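# Place a steel-table bottle in the carton's empty cell

## Task

In the carton, one row is missing the bottle from its final cell. Take a bottle from the steel table, set it into that vacant cell, and release it.

## Robot and tools

Robot: two arms, left_arm and right_arm, each with a two-finger gripper. The names do not say which side of a camera image an arm appears on. All poses use one shared scene frame. Its origin is on the table top midway between the arm bases, +x points out over the table, +z points up, and left_arm sits on the +y side. Positions are in metres and quaternions are written w first (qw, qx, qy, qz). In the gripper's own frame the fingers point along +z and close along y. The reported end_effector_position is the spot between the finger pads, roughly 1 cm short of the fingertips. Printed hand positions can be off, more so at long reach, and arms often stop a centimetre or more from the command, usually low.

Row format (used by execute_actions and move): one flat list of 16 numbers covering both arms: left_arm x, y, z, qw, qx, qy, qz, opening, then right_arm x, y, z, qw, qx, qy, qz, opening. Position and quaternion are an absolute target pose in the scene frame, not an offset. Opening runs from -1 (closed) to +1 (fully open, 0.094 m). Optionally 12 more numbers in [0, 1] can follow: stiffness scales for left_arm's 6 joints then right_arm's 6, in Joint positions order (waist, shoulder, elbow, wrist pitch, wrist yaw, wrist roll). A scale multiplies that joint's position gain and stays in force until changed. Always fill in both arms; an arm meant to stay still should receive its last reported pose, repeated exactly, plus its intended opening. To keep an orientation, resend the same quaternion every row rather than copying a drifted reported one.

execute_actions(actions): actions is a list of up to 15 actions; each action is a list of up to 15 rows, each row lasting one control step of 1/30 s. An action always spans 15 steps; if fewer rows are given, the last row is held. An empty list just returns the current state and images. A target more than 0.6 m from the gripper's position at the start of that action, along any of the gripper's current axes, gets the action refused for both arms. If any action is malformed, or the first one fails that distance check against the latest reported state, nothing runs. Every step, the command is clipped to within 70 mm and 16 degrees of the measured pose, and position wins over orientation if both cannot be met. So a far target may need several actions; after an action the arm goes at most to its last clipped pose.

move(target, speed, blocking): target is one 16-number row (optionally 28) giving absolute goal poses; each gripper travels a straight line to it, turning the short way, and both paths finish together in 0.5 to 10 s (cut off at 10 s). speed is the top path speed in m/s, 0.002 to 0.5, default 0.25; rotation is capped at twice that value in rad/s. Openings are applied at the start. Paths ignore obstacles and the other arm, grippers lag and may overshoot speed near full stretch. Faster contact hits harder, and aiming further beyond a contact presses harder. With blocking=false the result comes back after 0.5 s while motion continues; call wait(0) to check, and call wait or stop before sending other rows or moves. The result adds a move: line with the ending (done, off_target, moving, held, fault), any limits (paced = the sent pose was clipped; held = a check blocked some steps, after which the arm may jump faster), and each gripper's distance to its pose. If only one arm is named, the other finished fine.

wait(seconds): 0 to 10 s, arms keep their last commands; ends early when a running move ends. stop(): brakes a running move; it needs braking room, fingers keep moving. zoom_image(camera, region): region [x0, y0, x1, y1] in pixels of that camera's latest image, top-left origin, at most 504 by 504. Cameras (all 504x504): cam_head_left, cam_head_right, cam_high, cam_low, cam_left_wrist, cam_right_wrist. finished_scene(scene): ends the current scene (pass its number) once the robot has held the last command; irreversible; its result says whether the goal was met. Replying with no tool call ends everything.

Results: a state line `left_arm: …` | `right_arm: …` with each gripper pose, Hand target lines (the pose the controller is now steering toward), Joint positions (last value per arm is measured opening in metres), grip_measured on the command scale (each gripper may read off by about 1 mm, consistently), per-step end_effector_position readings for action calls with HELD marking restrained steps, pose unreachable lines when the clearance check altered a command, and FAULT, MOTOR HOT (75 °C) or OVER-TEMPERATURE FAULT lines. At 90 °C an arm halts for 10 s; at 100 °C it goes limp and falls, dropping anything held.

Joint ranges (rad): waist -2.618 to 3.054, shoulder 0 to 3.142, elbow 0 to 3.142, wrist pitch -1.571 to 1.571, wrist yaw -1.571 to 1.571, wrist roll -2.094 to 2.094. Elbows cannot fully straighten.

Gripping: fingers go to where grip_measured would equal the commanded value (except near ±1). To hold something, command about 0.03 below its grip_measured; smaller gaps grip more gently. Pads exert roughly 50 to 62 N, less on thin parts, with a brief spike on first contact.

Avoid: knocking or placing anything off the table (task fails), dropping or slipping the bottle, slamming into the carton, hard pushes, and letting the arms strike or squeeze each other. Brief external tugs on held items or nudges to loose objects may happen. Holding loads heats motors, even while you are composing a reply, since the robot keeps executing the last command meanwhile. Open the gripper fully to release once the bottle stands in the empty cell, then end the scene.

Each tool is called after ">>>" as a command line: name --argument value for each argument, lists and objects as JSON in quotes; but a table of rows of numbers goes row by row, as --pt "numbers of a row", without its own name.

## Session

I'll start by looking at the scene's current state.

>>> execute_actions --actions '[]'

Scene clock: 0.00 s.
left_arm: end_effector_position=(+0.5283, +0.0880, +0.2692) grip_measured=+1.000 end_effector_quat_wxyz=(+0.524, -0.108, +0.843, -0.059) | right_arm: end_effector_position=(+0.3584, -0.5783, +0.1548) grip_measured=+1.000 end_effector_quat_wxyz=(+0.102, +0.773, +0.543, +0.311)
Joint positions: left_arm=[-0.445  1.923  1.743 -0.313 -0.345 -0.419  0.094] | right_arm=[-0.784  1.735  1.424 -0.922 -0.588  1.205  0.094]
Joint velocities: left_arm=[-0.022  0.002 -0.012 -0.066  0.022 -0.037  0.   ] | right_arm=[-0.002  0.002 -0.007  0.007  0.081  0.11   0.   ]
Motor temperatures (°C, as the motors report them): left_arm=[23 23 22 24 22 25] | right_arm=[24 22 24 24 24 24]
Hand target (left_arm): +0.527, +0.089, +0.266; +0.518, -0.107, +0.847, -0.054
Hand target (right_arm): +0.359, -0.578, +0.159; +0.106, +0.771, +0.545, +0.313
Joint stiffness scale: left_arm=[1. 1. 1. 1. 1. 1.] | right_arm=[1. 1. 1. 1. 1. 1.]

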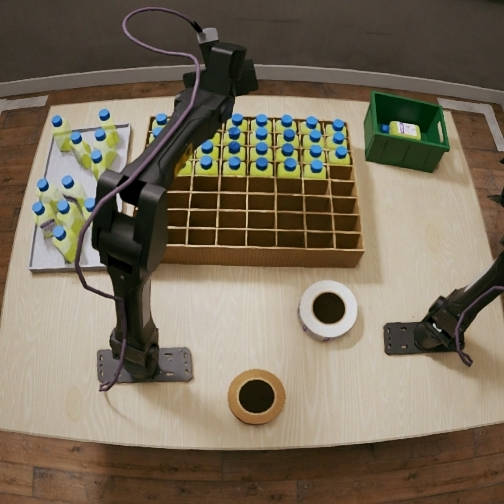

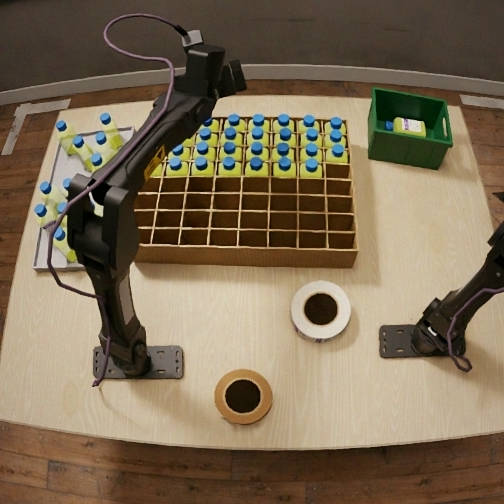

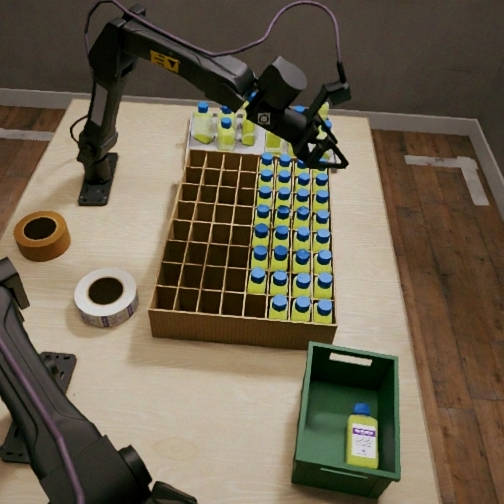

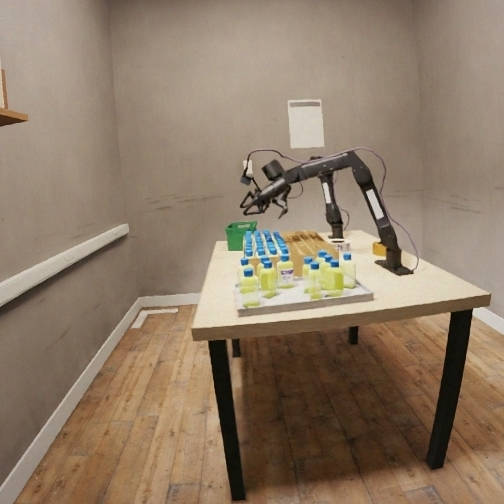

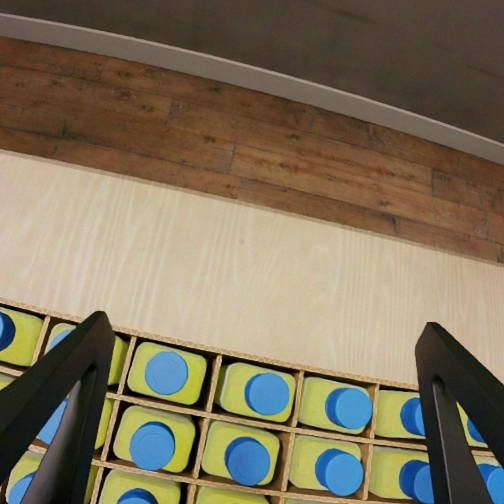

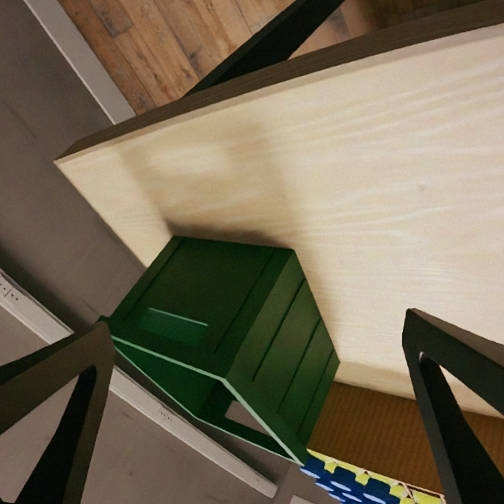

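>>> zoom_image --camera "cam_head_left" --region '[130, 90, 390, 280]'

>>> zoom_image --camera "cam_head_left" --region '[10, 90, 170, 280]'

>>> zoom_image --camera "cam_high" --region '[130, 80, 410, 360]'

>>> zoom_image --camera "cam_low" --region '[190, 200, 430, 330]'

Region (130, 90, 390, 280) of cam_head_left's 504x504 image, scaled by 1.938, with more detail than that image has; it fills the top 368 rows of this view, and the rest is white.

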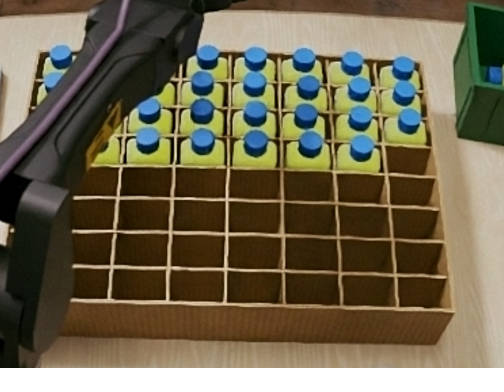

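Region (10, 90, 170, 280) of cam_head_left's 504x504 image, scaled by 2.653, with more detail than that image has; it fills the left 424 columns of this view, and the rest is white.

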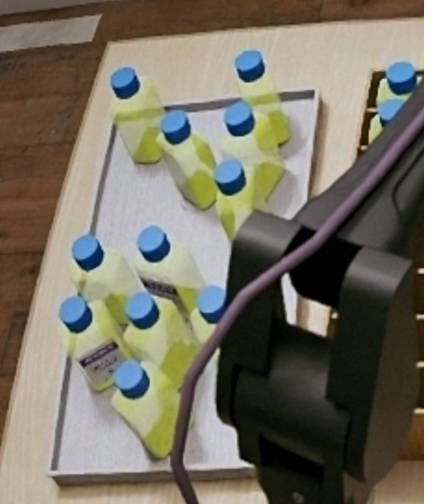

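Region (130, 80, 410, 360) of cam_high's 504x504 image, scaled by 1.800, with more detail than that image has.

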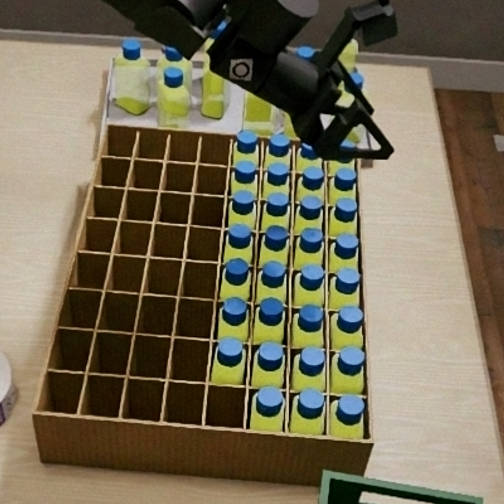

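Region (190, 200, 430, 330) of cam_low's 504x504 image, scaled by 2.100, with more detail than that image has; it fills the top 273 rows of this view, and the rest is white.

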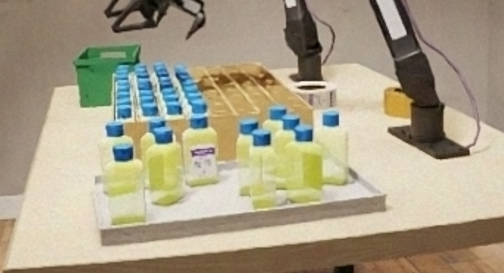

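>>> move --target '[0.40, 0.50, 0.36, 0, 0, 1, 0, 1, 0.3584, -0.5783, 0.1548, 0.102, 0.773, 0.543, 0.311, 1]' --speed 0.3

Scene clock: 8.37 s.
left_arm: end_effector_position=(+0.3891, +0.4981, +0.3568) grip_measured=+1.000 end_effector_quat_wxyz=(+0.319, -0.019, +0.930, +0.184) | right_arm: end_effector_position=(+0.3584, -0.5783, +0.1548) grip_measured=+1.000 end_effector_quat_wxyz=(+0.102, +0.773, +0.543, +0.311)
Joint positions: left_arm=[ 0.485  2.173  2.86  -1.504  0.011  0.513  0.094] | right_arm=[-0.784  1.735  1.424 -0.922 -0.588  1.205  0.094]
Joint velocities: left_arm=[ 0.002 -0.002 -0.012  0.022 -0.051 -0.007  0.   ] | right_arm=[-0.002  0.002 -0.002  0.007 -0.007 -0.022  0.   ]
Motor temperatures (°C, as the motors report them): left_arm=[23 25 23 25 22 25] | right_arm=[24 23 25 24 24 24]
Hand target (left_arm): +0.393, +0.495, +0.356; +0.318, -0.012, +0.929, +0.188
Hand target (right_arm): +0.358, -0.578, +0.155; +0.102, +0.773, +0.543, +0.311
Off the commanded pose (left_arm): 0.012 m, 43 deg; orientation clipped at the last step of the last action.
Off the commanded pose (right_arm): 0.000 m, 0 deg.
Joint stiffness scale: left_arm=[1. 1. 1. 1. 1. 1.] | right_arm=[1. 1. 1. 1. 1. 1.]
elbow stopped short (left arm): the move would have taken joint 3 (elbow) straighter than the controller allows; a more bent joint 3 avoids this.
move: off_target (left_arm); limits=paced

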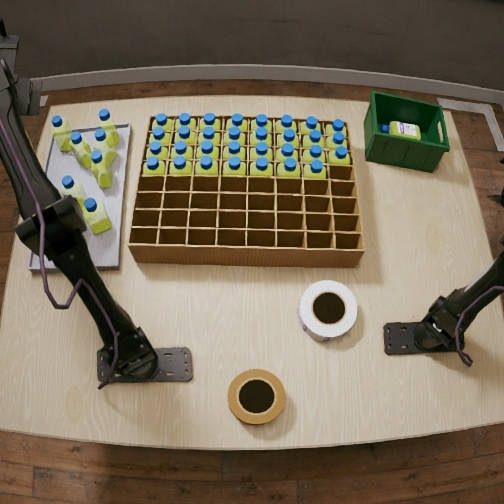

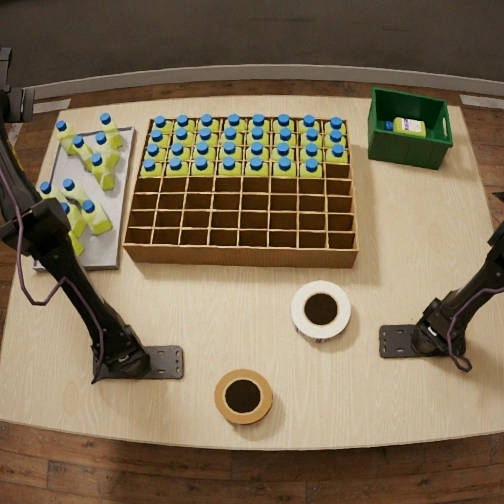

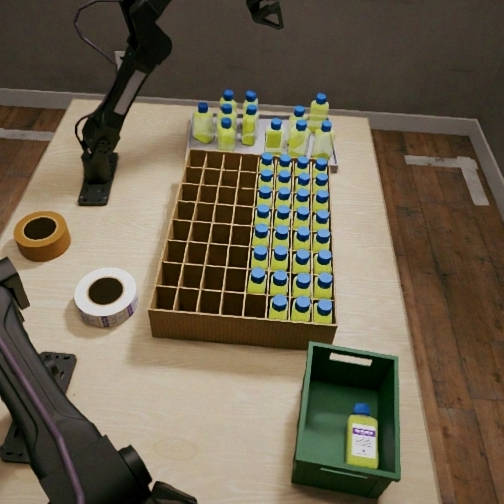

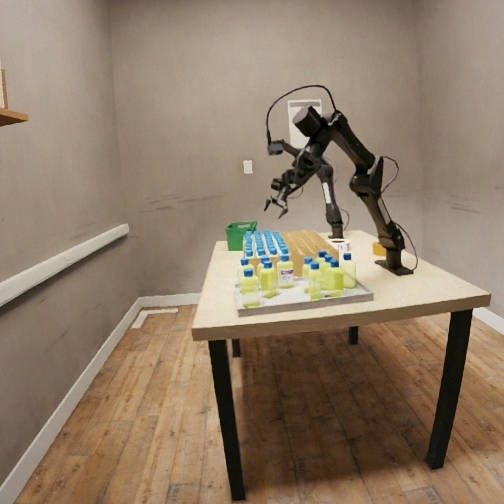

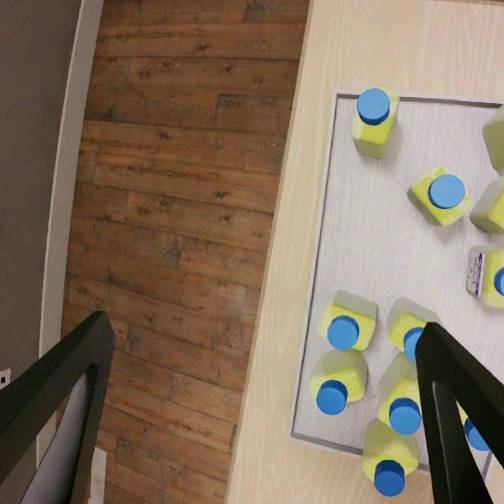

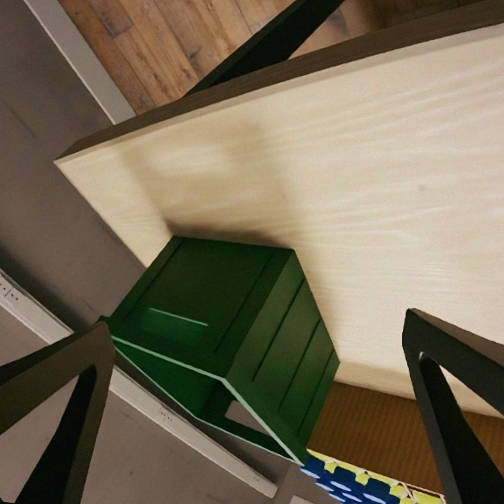

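>>> move --target '[0.40, 0.50, 0.24, 0, 0, 1, 0, 1, 0.45, -0.14, 0.25, 0, 0, 1, 0, 1]' --speed 0.3

Scene clock: 15.23 s.
left_arm: end_effector_position=(+0.4025, +0.5069, +0.2537) grip_measured=+1.000 end_effector_quat_wxyz=(+0.204, -0.010, +0.972, +0.120) | right_arm: end_effector_position=(+0.4483, -0.1357, +0.2489) grip_measured=+1.000 end_effector_quat_wxyz=(+0.166, +0.015, +0.978, +0.127)
Joint positions: left_arm=[ 0.484  2.322  2.784 -1.555  0.006  0.535  0.094] | right_arm=[ 0.495  2.233  2.625 -1.547 -0.07   0.511  0.094]
Joint velocities: left_arm=[-0.007 -0.007 -0.027 -0.007  0.007 -0.007  0.   ] | right_arm=[ 0.002 -0.007 -0.032  0.037 -0.051 -0.022  0.   ]
Motor temperatures (°C, as the motors report them): left_arm=[23 26 23 26 22 25] | right_arm=[24 24 25 25 24 24]
Hand target (left_arm): +0.402, +0.501, +0.240; +0.182, -0.004, +0.977, +0.109
Hand target (right_arm): +0.449, -0.136, +0.249; +0.169, +0.009, +0.978, +0.119
Off the commanded pose (left_arm): 0.016 m, 27 deg; orientation clipped at the last step of the last action.
Off the commanded pose (right_arm): 0.005 m, 24 deg; orientation clipped at the last step of the last action.
Joint stiffness scale: left_arm=[1. 1. 1. 1. 1. 1.] | right_arm=[1. 1. 1. 1. 1. 1.]
elbow stopped short (left arm): the move would have taken joint 3 (elbow) straighter than the controller allows; a more bent joint 3 avoids this.
joint sent to its limit (left arm) — the command would take joint 4 (wrist pitch) past its lower limit, so that joint was sent only as far as its limit.
joint sent to its limit (right arm) — the command would take joint 4 (wrist pitch) past its lower limit, so that joint was sent only as far as its limit.
move: off_target (left_arm, right_arm); limits=paced

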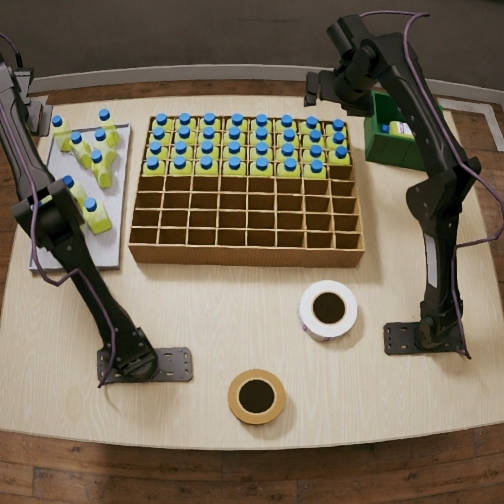

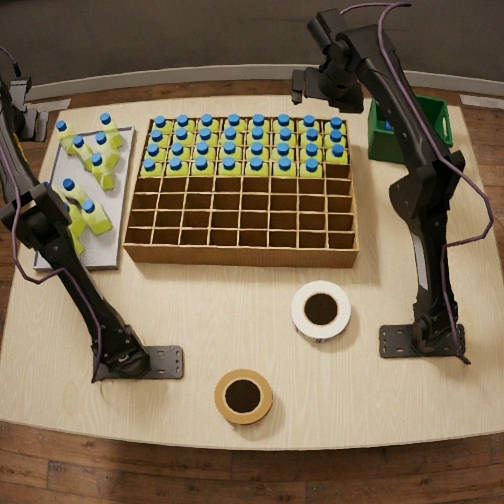

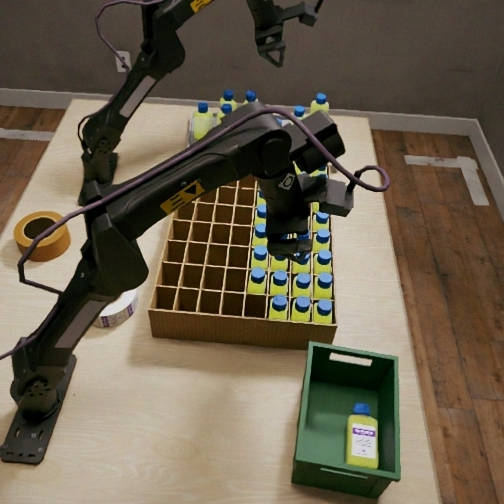

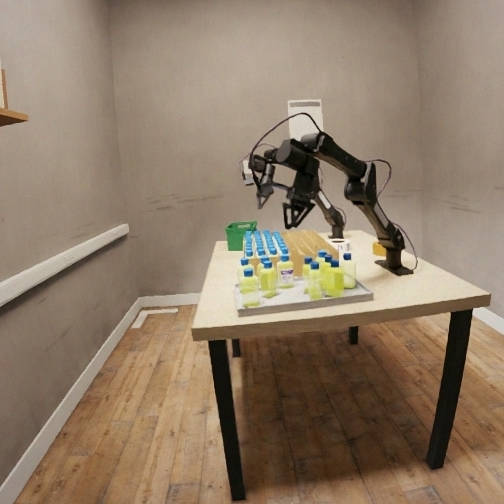

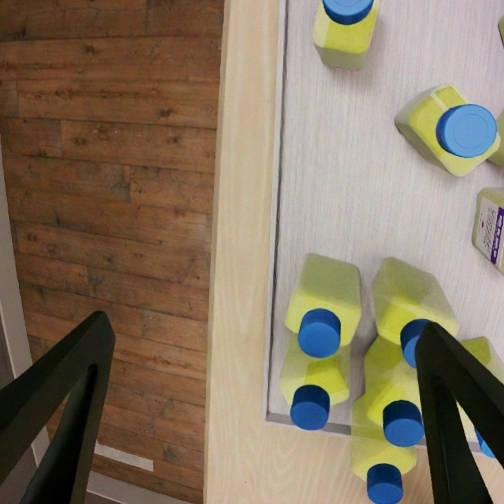

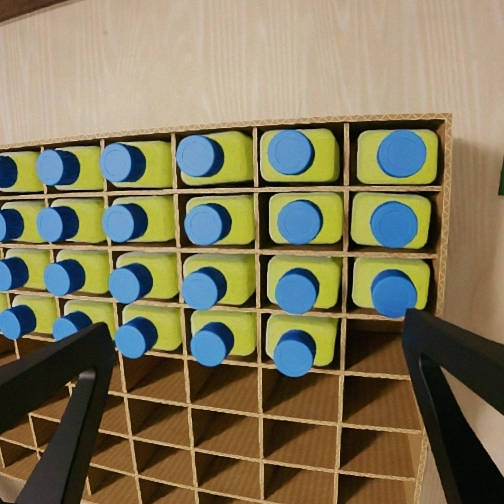

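>>> move --target '[0.20, 0.45, 0.19, 0, 0, 1, 0, 1, 0.39, -0.20, 0.25, 0.2588, 0, 0.9659, 0, 1]' --speed 0.3

Scene clock: 25.93 s.
left_arm: end_effector_position=(+0.2086, +0.4506, +0.1855) grip_measured=+1.000 end_effector_quat_wxyz=(+0.001, +0.003, +1.000, +0.001) | right_arm: end_effector_position=(+0.3918, -0.1980, +0.2428) grip_measured=+1.000 end_effector_quat_wxyz=(+0.244, +0.003, +0.970, +0.003)
Joint positions: left_arm=[ 0.655  1.765  1.75  -1.553 -0.     0.735  0.094] | right_arm=[ 0.553  1.742  1.845 -1.236  0.235  0.477  0.094]
Joint velocities: left_arm=[ 0.002  0.012 -0.017  0.022 -0.007 -0.007  0.   ] | right_arm=[ 0.012 -0.017  0.002  0.037 -0.051 -0.051  0.   ]
Motor temperatures (°C, as the motors report them): left_arm=[23 27 23 25 22 25] | right_arm=[24 26 26 25 24 24]
Hand target (left_arm): +0.202, +0.450, +0.186; -0.002, +0.002, +1.000, +0.001
Hand target (right_arm): +0.390, -0.199, +0.250; +0.258, +0.000, +0.966, +0.001
Off the commanded pose (left_arm): 0.010 m, 0 deg.
Off the commanded pose (right_arm): 0.008 m, 2 deg.
Joint stiffness scale: left_arm=[1. 1. 1. 1. 1. 1.] | right_arm=[1. 1. 1. 1. 1. 1.]
move: done

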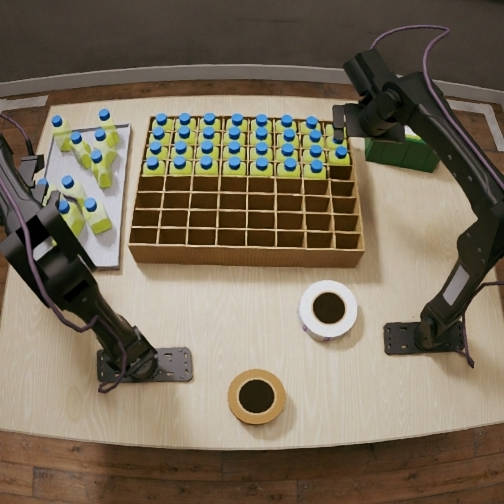

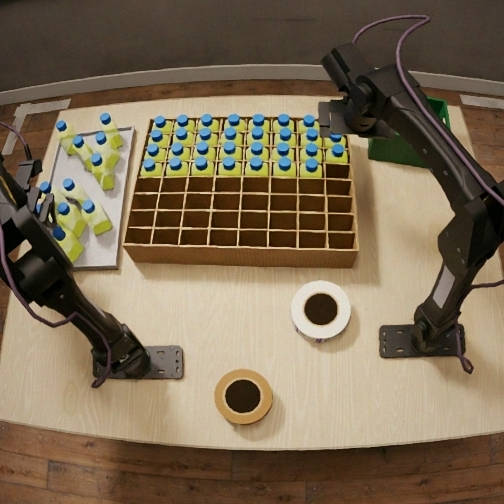

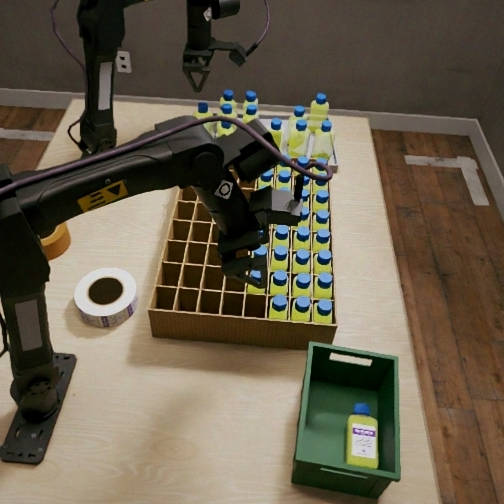

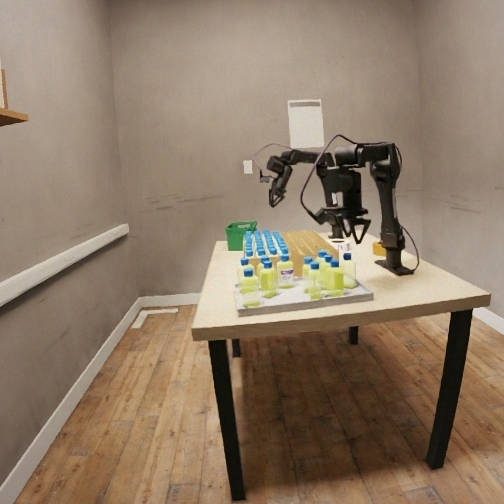

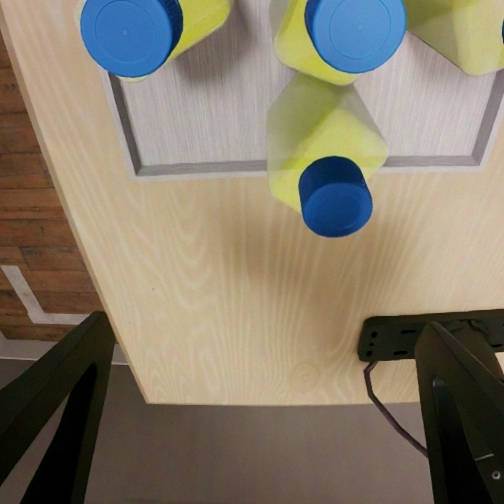

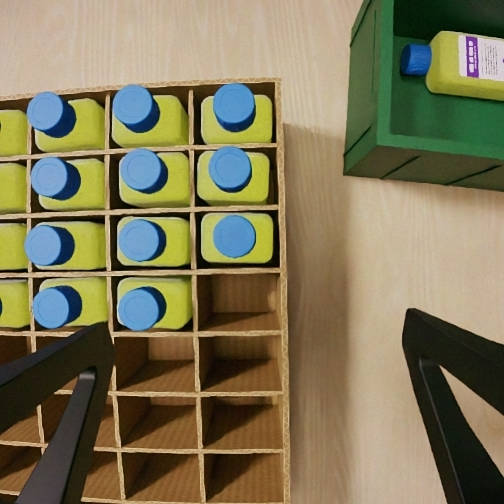

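>>> move --target '[0.21, 0.43, 0.22, 0.2588, 0, 0.9659, 0, 1, 0.39, -0.20, 0.25, 0.2588, 0, 0.9659, 0, 1]' --speed 0.2

Scene clock: 31.37 s.
left_arm: end_effector_position=(+0.2122, +0.4314, +0.2194) grip_measured=+1.000 end_effector_quat_wxyz=(+0.250, -0.000, +0.968, +0.004) | right_arm: end_effector_position=(+0.3923, -0.1981, +0.2431) grip_measured=+1.000 end_effector_quat_wxyz=(+0.245, +0.003, +0.969, +0.002)
Joint positions: left_arm=[ 0.817  1.409  1.419 -1.239  0.38   0.824  0.094] | right_arm=[ 0.553  1.742  1.845 -1.234  0.238  0.475  0.094]
Joint velocities: left_arm=[-0.017 -0.012 -0.007 -0.051 -0.037 -0.037  0.   ] | right_arm=[-0.017 -0.027 -0.032  0.051  0.007 -0.095  0.   ]
Motor temperatures (°C, as the motors report them): left_arm=[23 27 23 25 22 25] | right_arm=[24 26 25 25 24 24]
Hand target (left_arm): +0.210, +0.429, +0.220; +0.257, -0.002, +0.966, +0.002
Hand target (right_arm): +0.390, -0.200, +0.250; +0.258, -0.000, +0.966, -0.000
Off the commanded pose (left_arm): 0.003 m, 1 deg.
Off the commanded pose (right_arm): 0.008 m, 2 deg.
Joint stiffness scale: left_arm=[1. 1. 1. 1. 1. 1.] | right_arm=[1. 1. 1. 1. 1. 1.]
move: done

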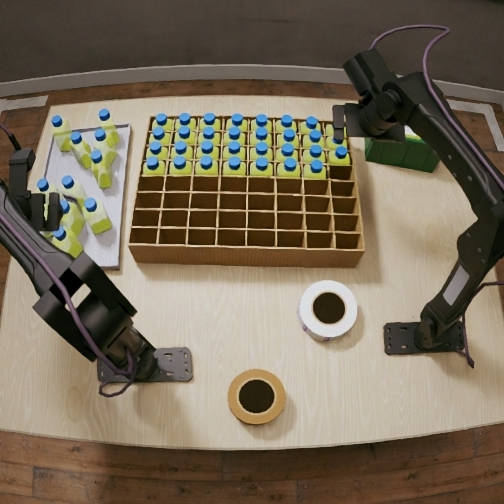

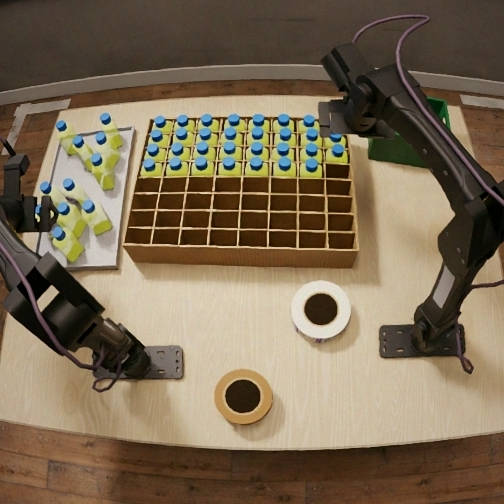

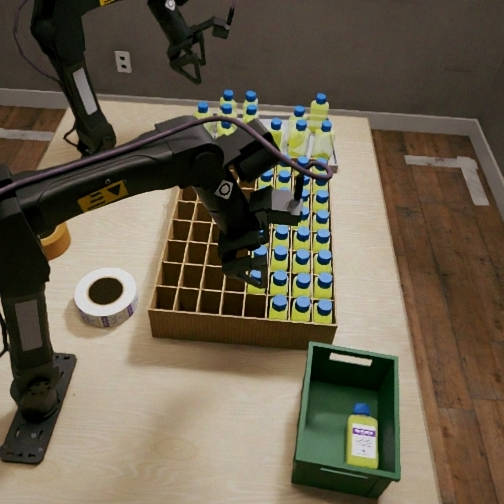

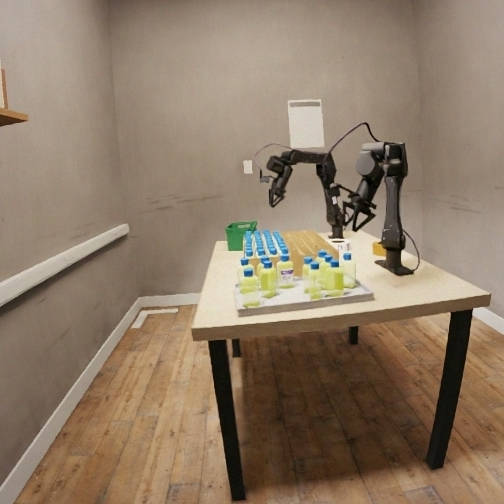

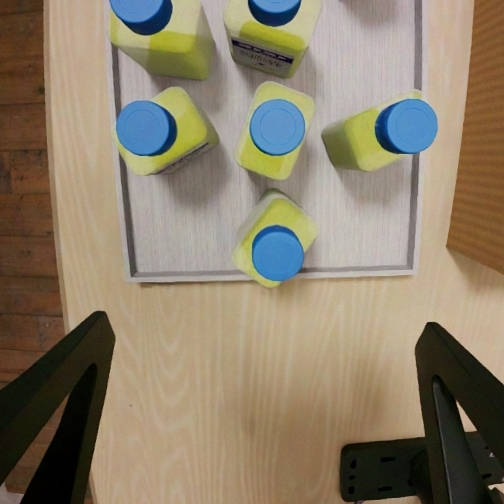

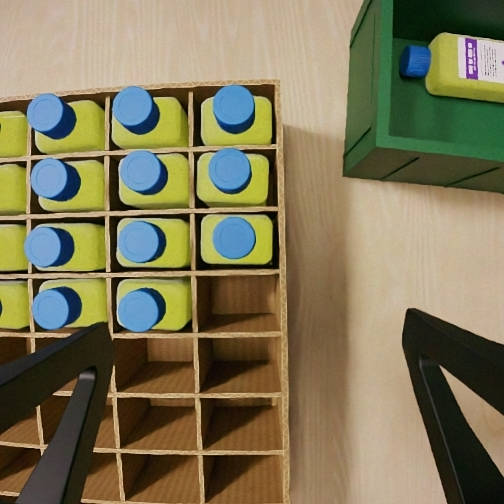

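>>> zoom_image --camera "cam_left_wrist" --region '[100, 60, 450, 310]'

Region (100, 60, 450, 310) of cam_left_wrist's 504x504 image, scaled by 1.440, with more detail than that image has; it fills the top 360 rows of this view, and the rest is white.

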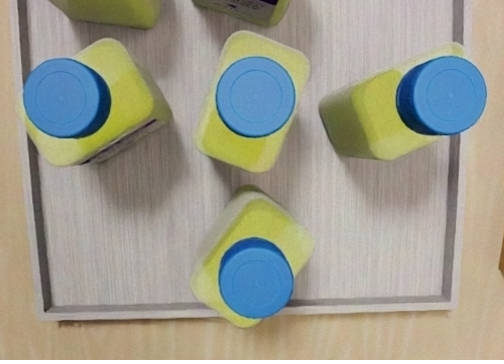

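>>> move --target '[0.235, 0.416, 0.187, 0, -0.4794, 0.8776, 0, 1, 0.35, -0.18, 0.25, 0.2588, 0, 0.9659, 0, 1]' --speed 0.15

Scene clock: 40.97 s.
left_arm: end_effector_position=(+0.2335, +0.4177, +0.1864) grip_measured=+1.000 end_effector_quat_wxyz=(+0.006, -0.479, +0.878, -0.008) | right_arm: end_effector_position=(+0.3569, -0.1740, +0.2459) grip_measured=+1.000 end_effector_quat_wxyz=(+0.254, -0.001, +0.967, +0.008)
Joint positions: left_arm=[ 0.535  1.755  1.741 -1.546  0.018 -0.391  0.094] | right_arm=[ 0.675  1.665  1.762 -1.234  0.286  0.579  0.094]
Joint velocities: left_arm=[ 0.012 -0.002  0.002  0.022 -0.007 -0.066  0.   ] | right_arm=[-0.002 -0.007  0.007  0.022  0.007 -0.037  0.   ]
Motor temperatures (°C, as the motors report them): left_arm=[23 26 23 25 22 25] | right_arm=[24 27 25 26 24 24]
Hand target (left_arm): +0.236, +0.417, +0.187; +0.002, -0.478, +0.878, -0.003
Hand target (right_arm): +0.350, -0.180, +0.250; +0.257, +0.000, +0.966, +0.001
Off the commanded pose (left_arm): 0.002 m, 1 deg.
Off the commanded pose (right_arm): 0.010 m, 1 deg.
Joint stiffness scale: left_arm=[1. 1. 1. 1. 1. 1.] | right_arm=[1. 1. 1. 1. 1. 1.]
move: done

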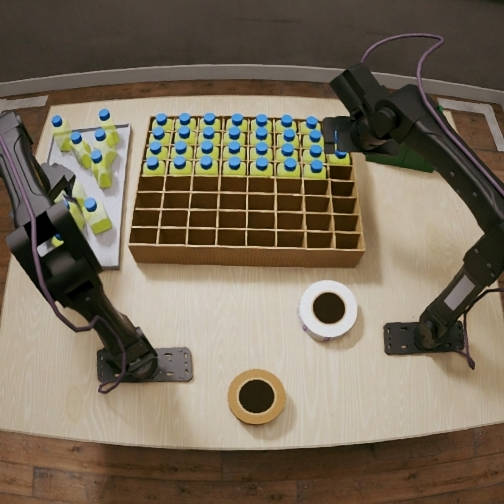

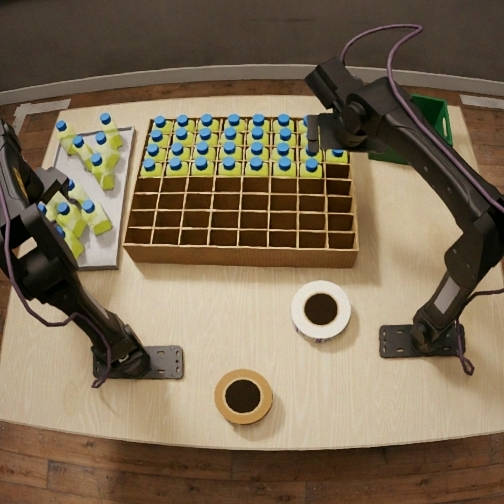

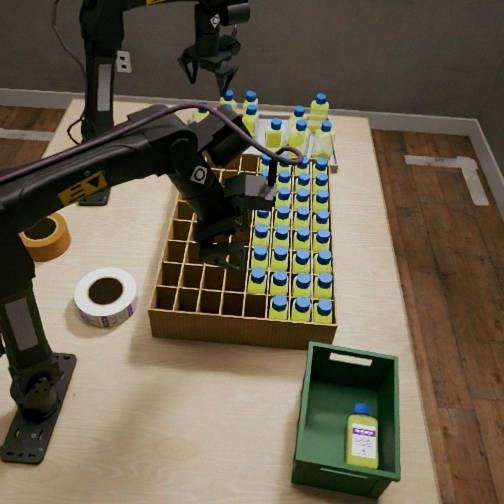

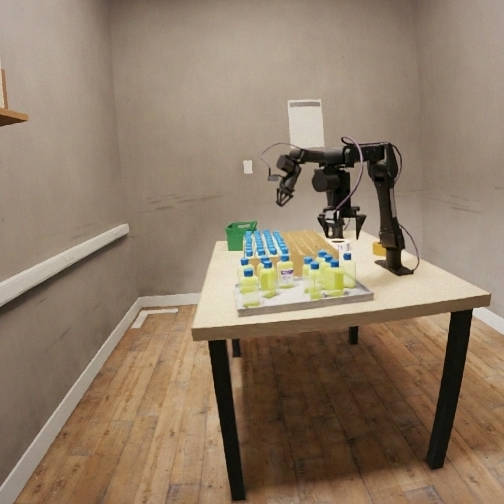

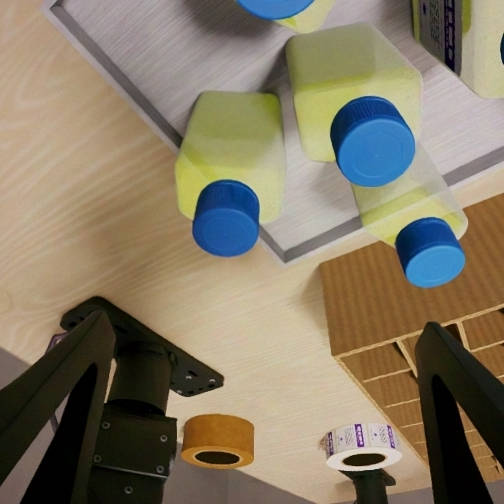

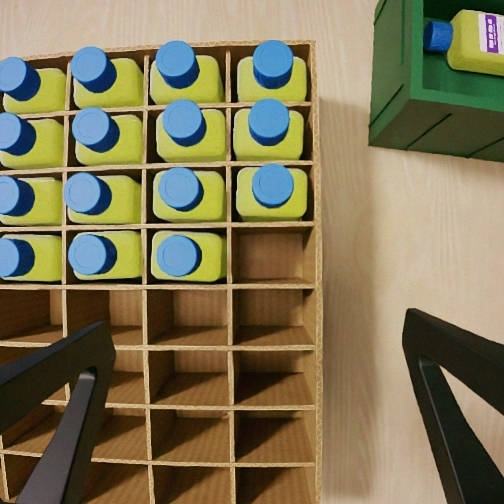

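>>> move --target '[0.229, 0.433, 0.168, 0, -0.4794, 0.8776, 0, 0.3, 0.35, -0.18, 0.25, 0.2588, 0, 0.9659, 0, 1]' --speed 0.1

Scene clock: 44.20 s.
left_arm: end_effector_position=(+0.2321, +0.4287, +0.1779) grip_measured=+0.302 end_effector_quat_wxyz=(+0.013, -0.478, +0.878, -0.003) | right_arm: end_effector_position=(+0.3572, -0.1744, +0.2460) grip_measured=+1.000 end_effector_quat_wxyz=(+0.255, -0.001, +0.967, +0.007)
Joint positions: left_arm=[ 0.561  1.755  1.706 -1.497  0.01  -0.361  0.061] | right_arm=[ 0.675  1.665  1.762 -1.234  0.289  0.579  0.094]
Joint velocities: left_arm=[-0.022  0.022 -0.012 -0.007 -0.037  0.007 -0.002] | right_arm=[-0.002 -0.007  0.002 -0.051 -0.022  0.037  0.   ]
Motor temperatures (°C, as the motors report them): left_arm=[23 26 23 25 22 25] | right_arm=[24 27 25 26 24 24]
Hand target (left_arm): +0.229, +0.433, +0.168; -0.000, -0.479, +0.878, +0.000
Hand target (right_arm): +0.350, -0.180, +0.250; +0.259, +0.000, +0.966, +0.000
Off the commanded pose (left_arm): 0.011 m, 2 deg.
Off the commanded pose (right_arm): 0.010 m, 1 deg.
Joint stiffness scale: left_arm=[1. 1. 1. 1. 1. 1.] | right_arm=[1. 1. 1. 1. 1. 1.]
move: off_target (left_arm)

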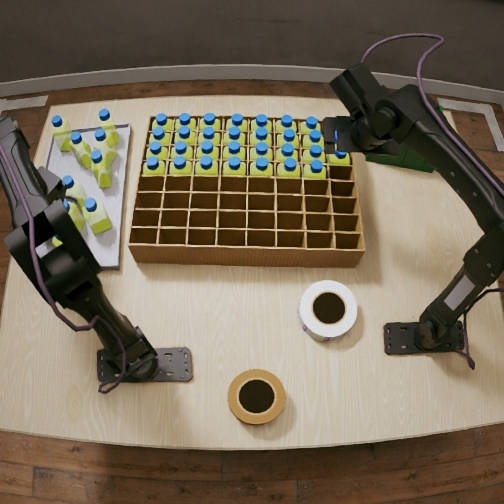

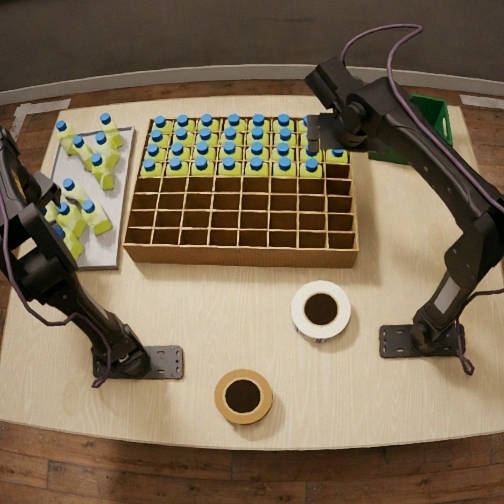

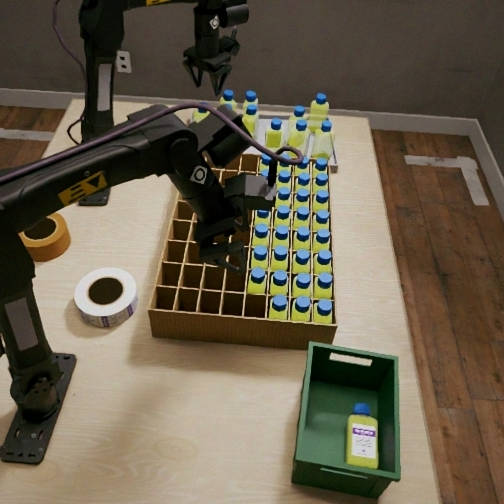

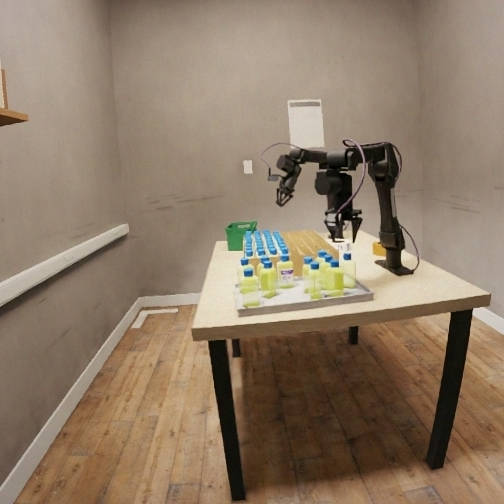

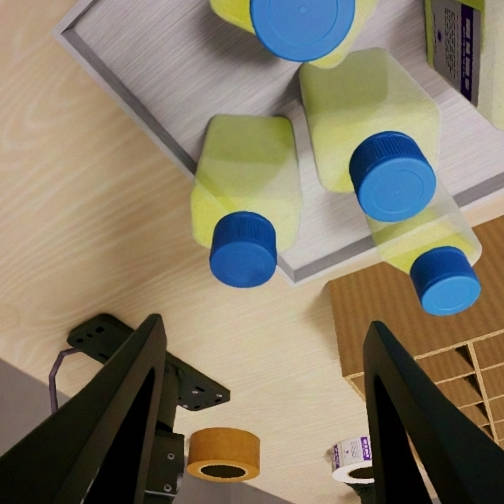

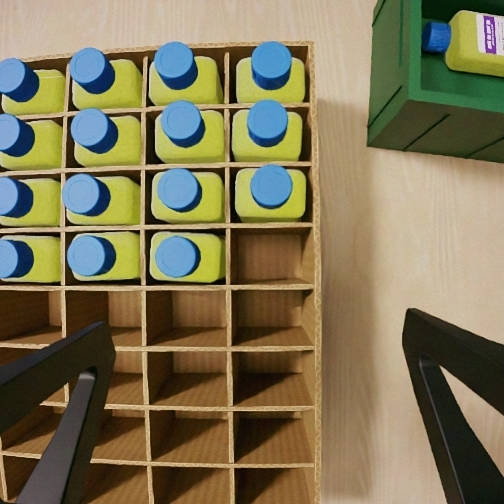

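>>> move --target '[0.220, 0.428, 0.147, 0, -0.4794, 0.8776, 0, 0.3, 0.35, -0.18, 0.25, 0.2588, 0, 0.9659, 0, 1]' --speed 0.08

Scene clock: 45.87 s.
left_arm: end_effector_position=(+0.2256, +0.4239, +0.1459) grip_measured=+0.302 end_effector_quat_wxyz=(-0.005, -0.476, +0.880, -0.006) | right_arm: end_effector_position=(+0.3572, -0.1745, +0.2460) grip_measured=+1.000 end_effector_quat_wxyz=(+0.255, -0.001, +0.967, +0.007)
Joint positions: left_arm=[ 0.561  1.743  1.564 -1.404  0.01  -0.356  0.061] | right_arm=[ 0.675  1.665  1.762 -1.234  0.29   0.579  0.094]
Joint velocities: left_arm=[-0.007 -0.002  0.007  0.037 -0.007 -0.007  0.001] | right_arm=[ 0.007 -0.002  0.002  0.095 -0.007  0.007  0.   ]
Motor temperatures (°C, as the motors report them): left_arm=[23 26 23 25 22 25] | right_arm=[24 27 25 26 24 24]
Hand target (left_arm): +0.221, +0.428, +0.147; -0.000, -0.479, +0.878, +0.000
Hand target (right_arm): +0.350, -0.180, +0.250; +0.259, -0.000, +0.966, +0.000
Off the commanded pose (left_arm): 0.007 m, 1 deg.
Off the commanded pose (right_arm): 0.010 m, 1 deg.
Joint stiffness scale: left_arm=[1. 1. 1. 1. 1. 1.] | right_arm=[1. 1. 1. 1. 1. 1.]
move: done

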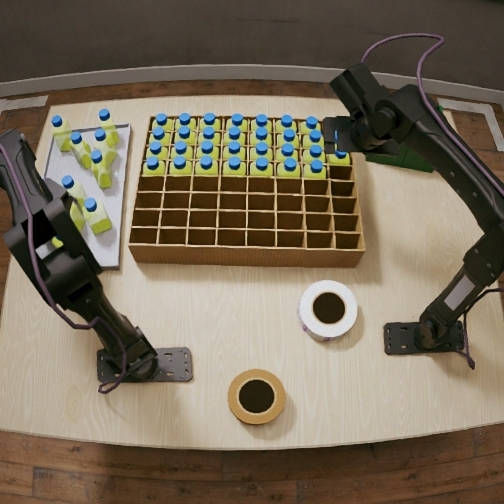

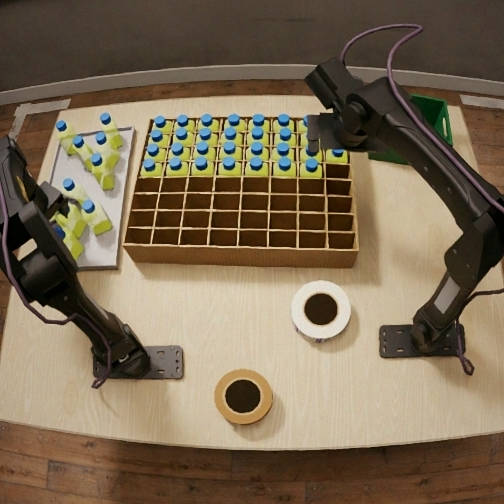

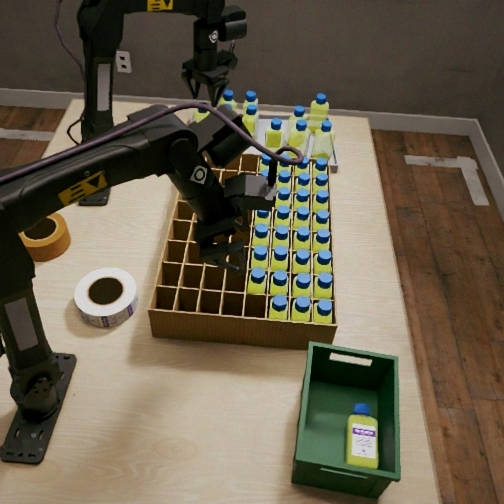

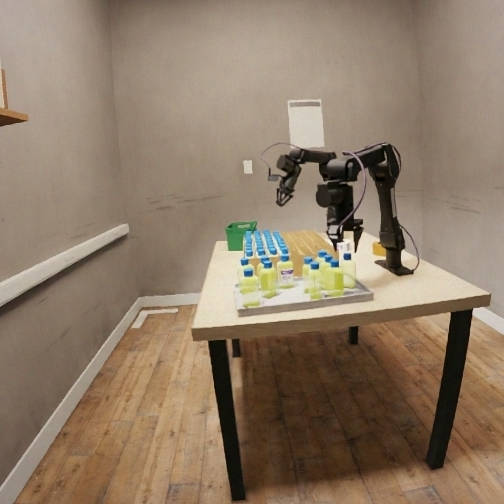

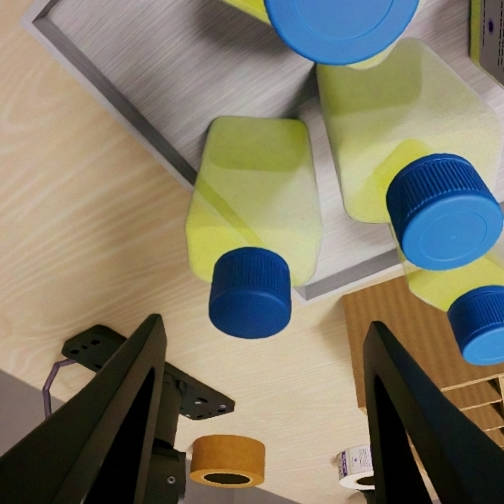

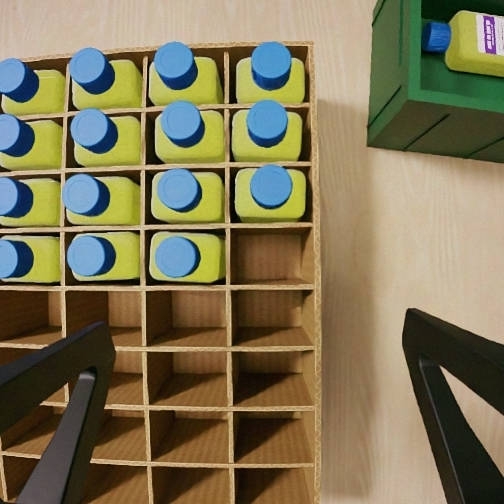

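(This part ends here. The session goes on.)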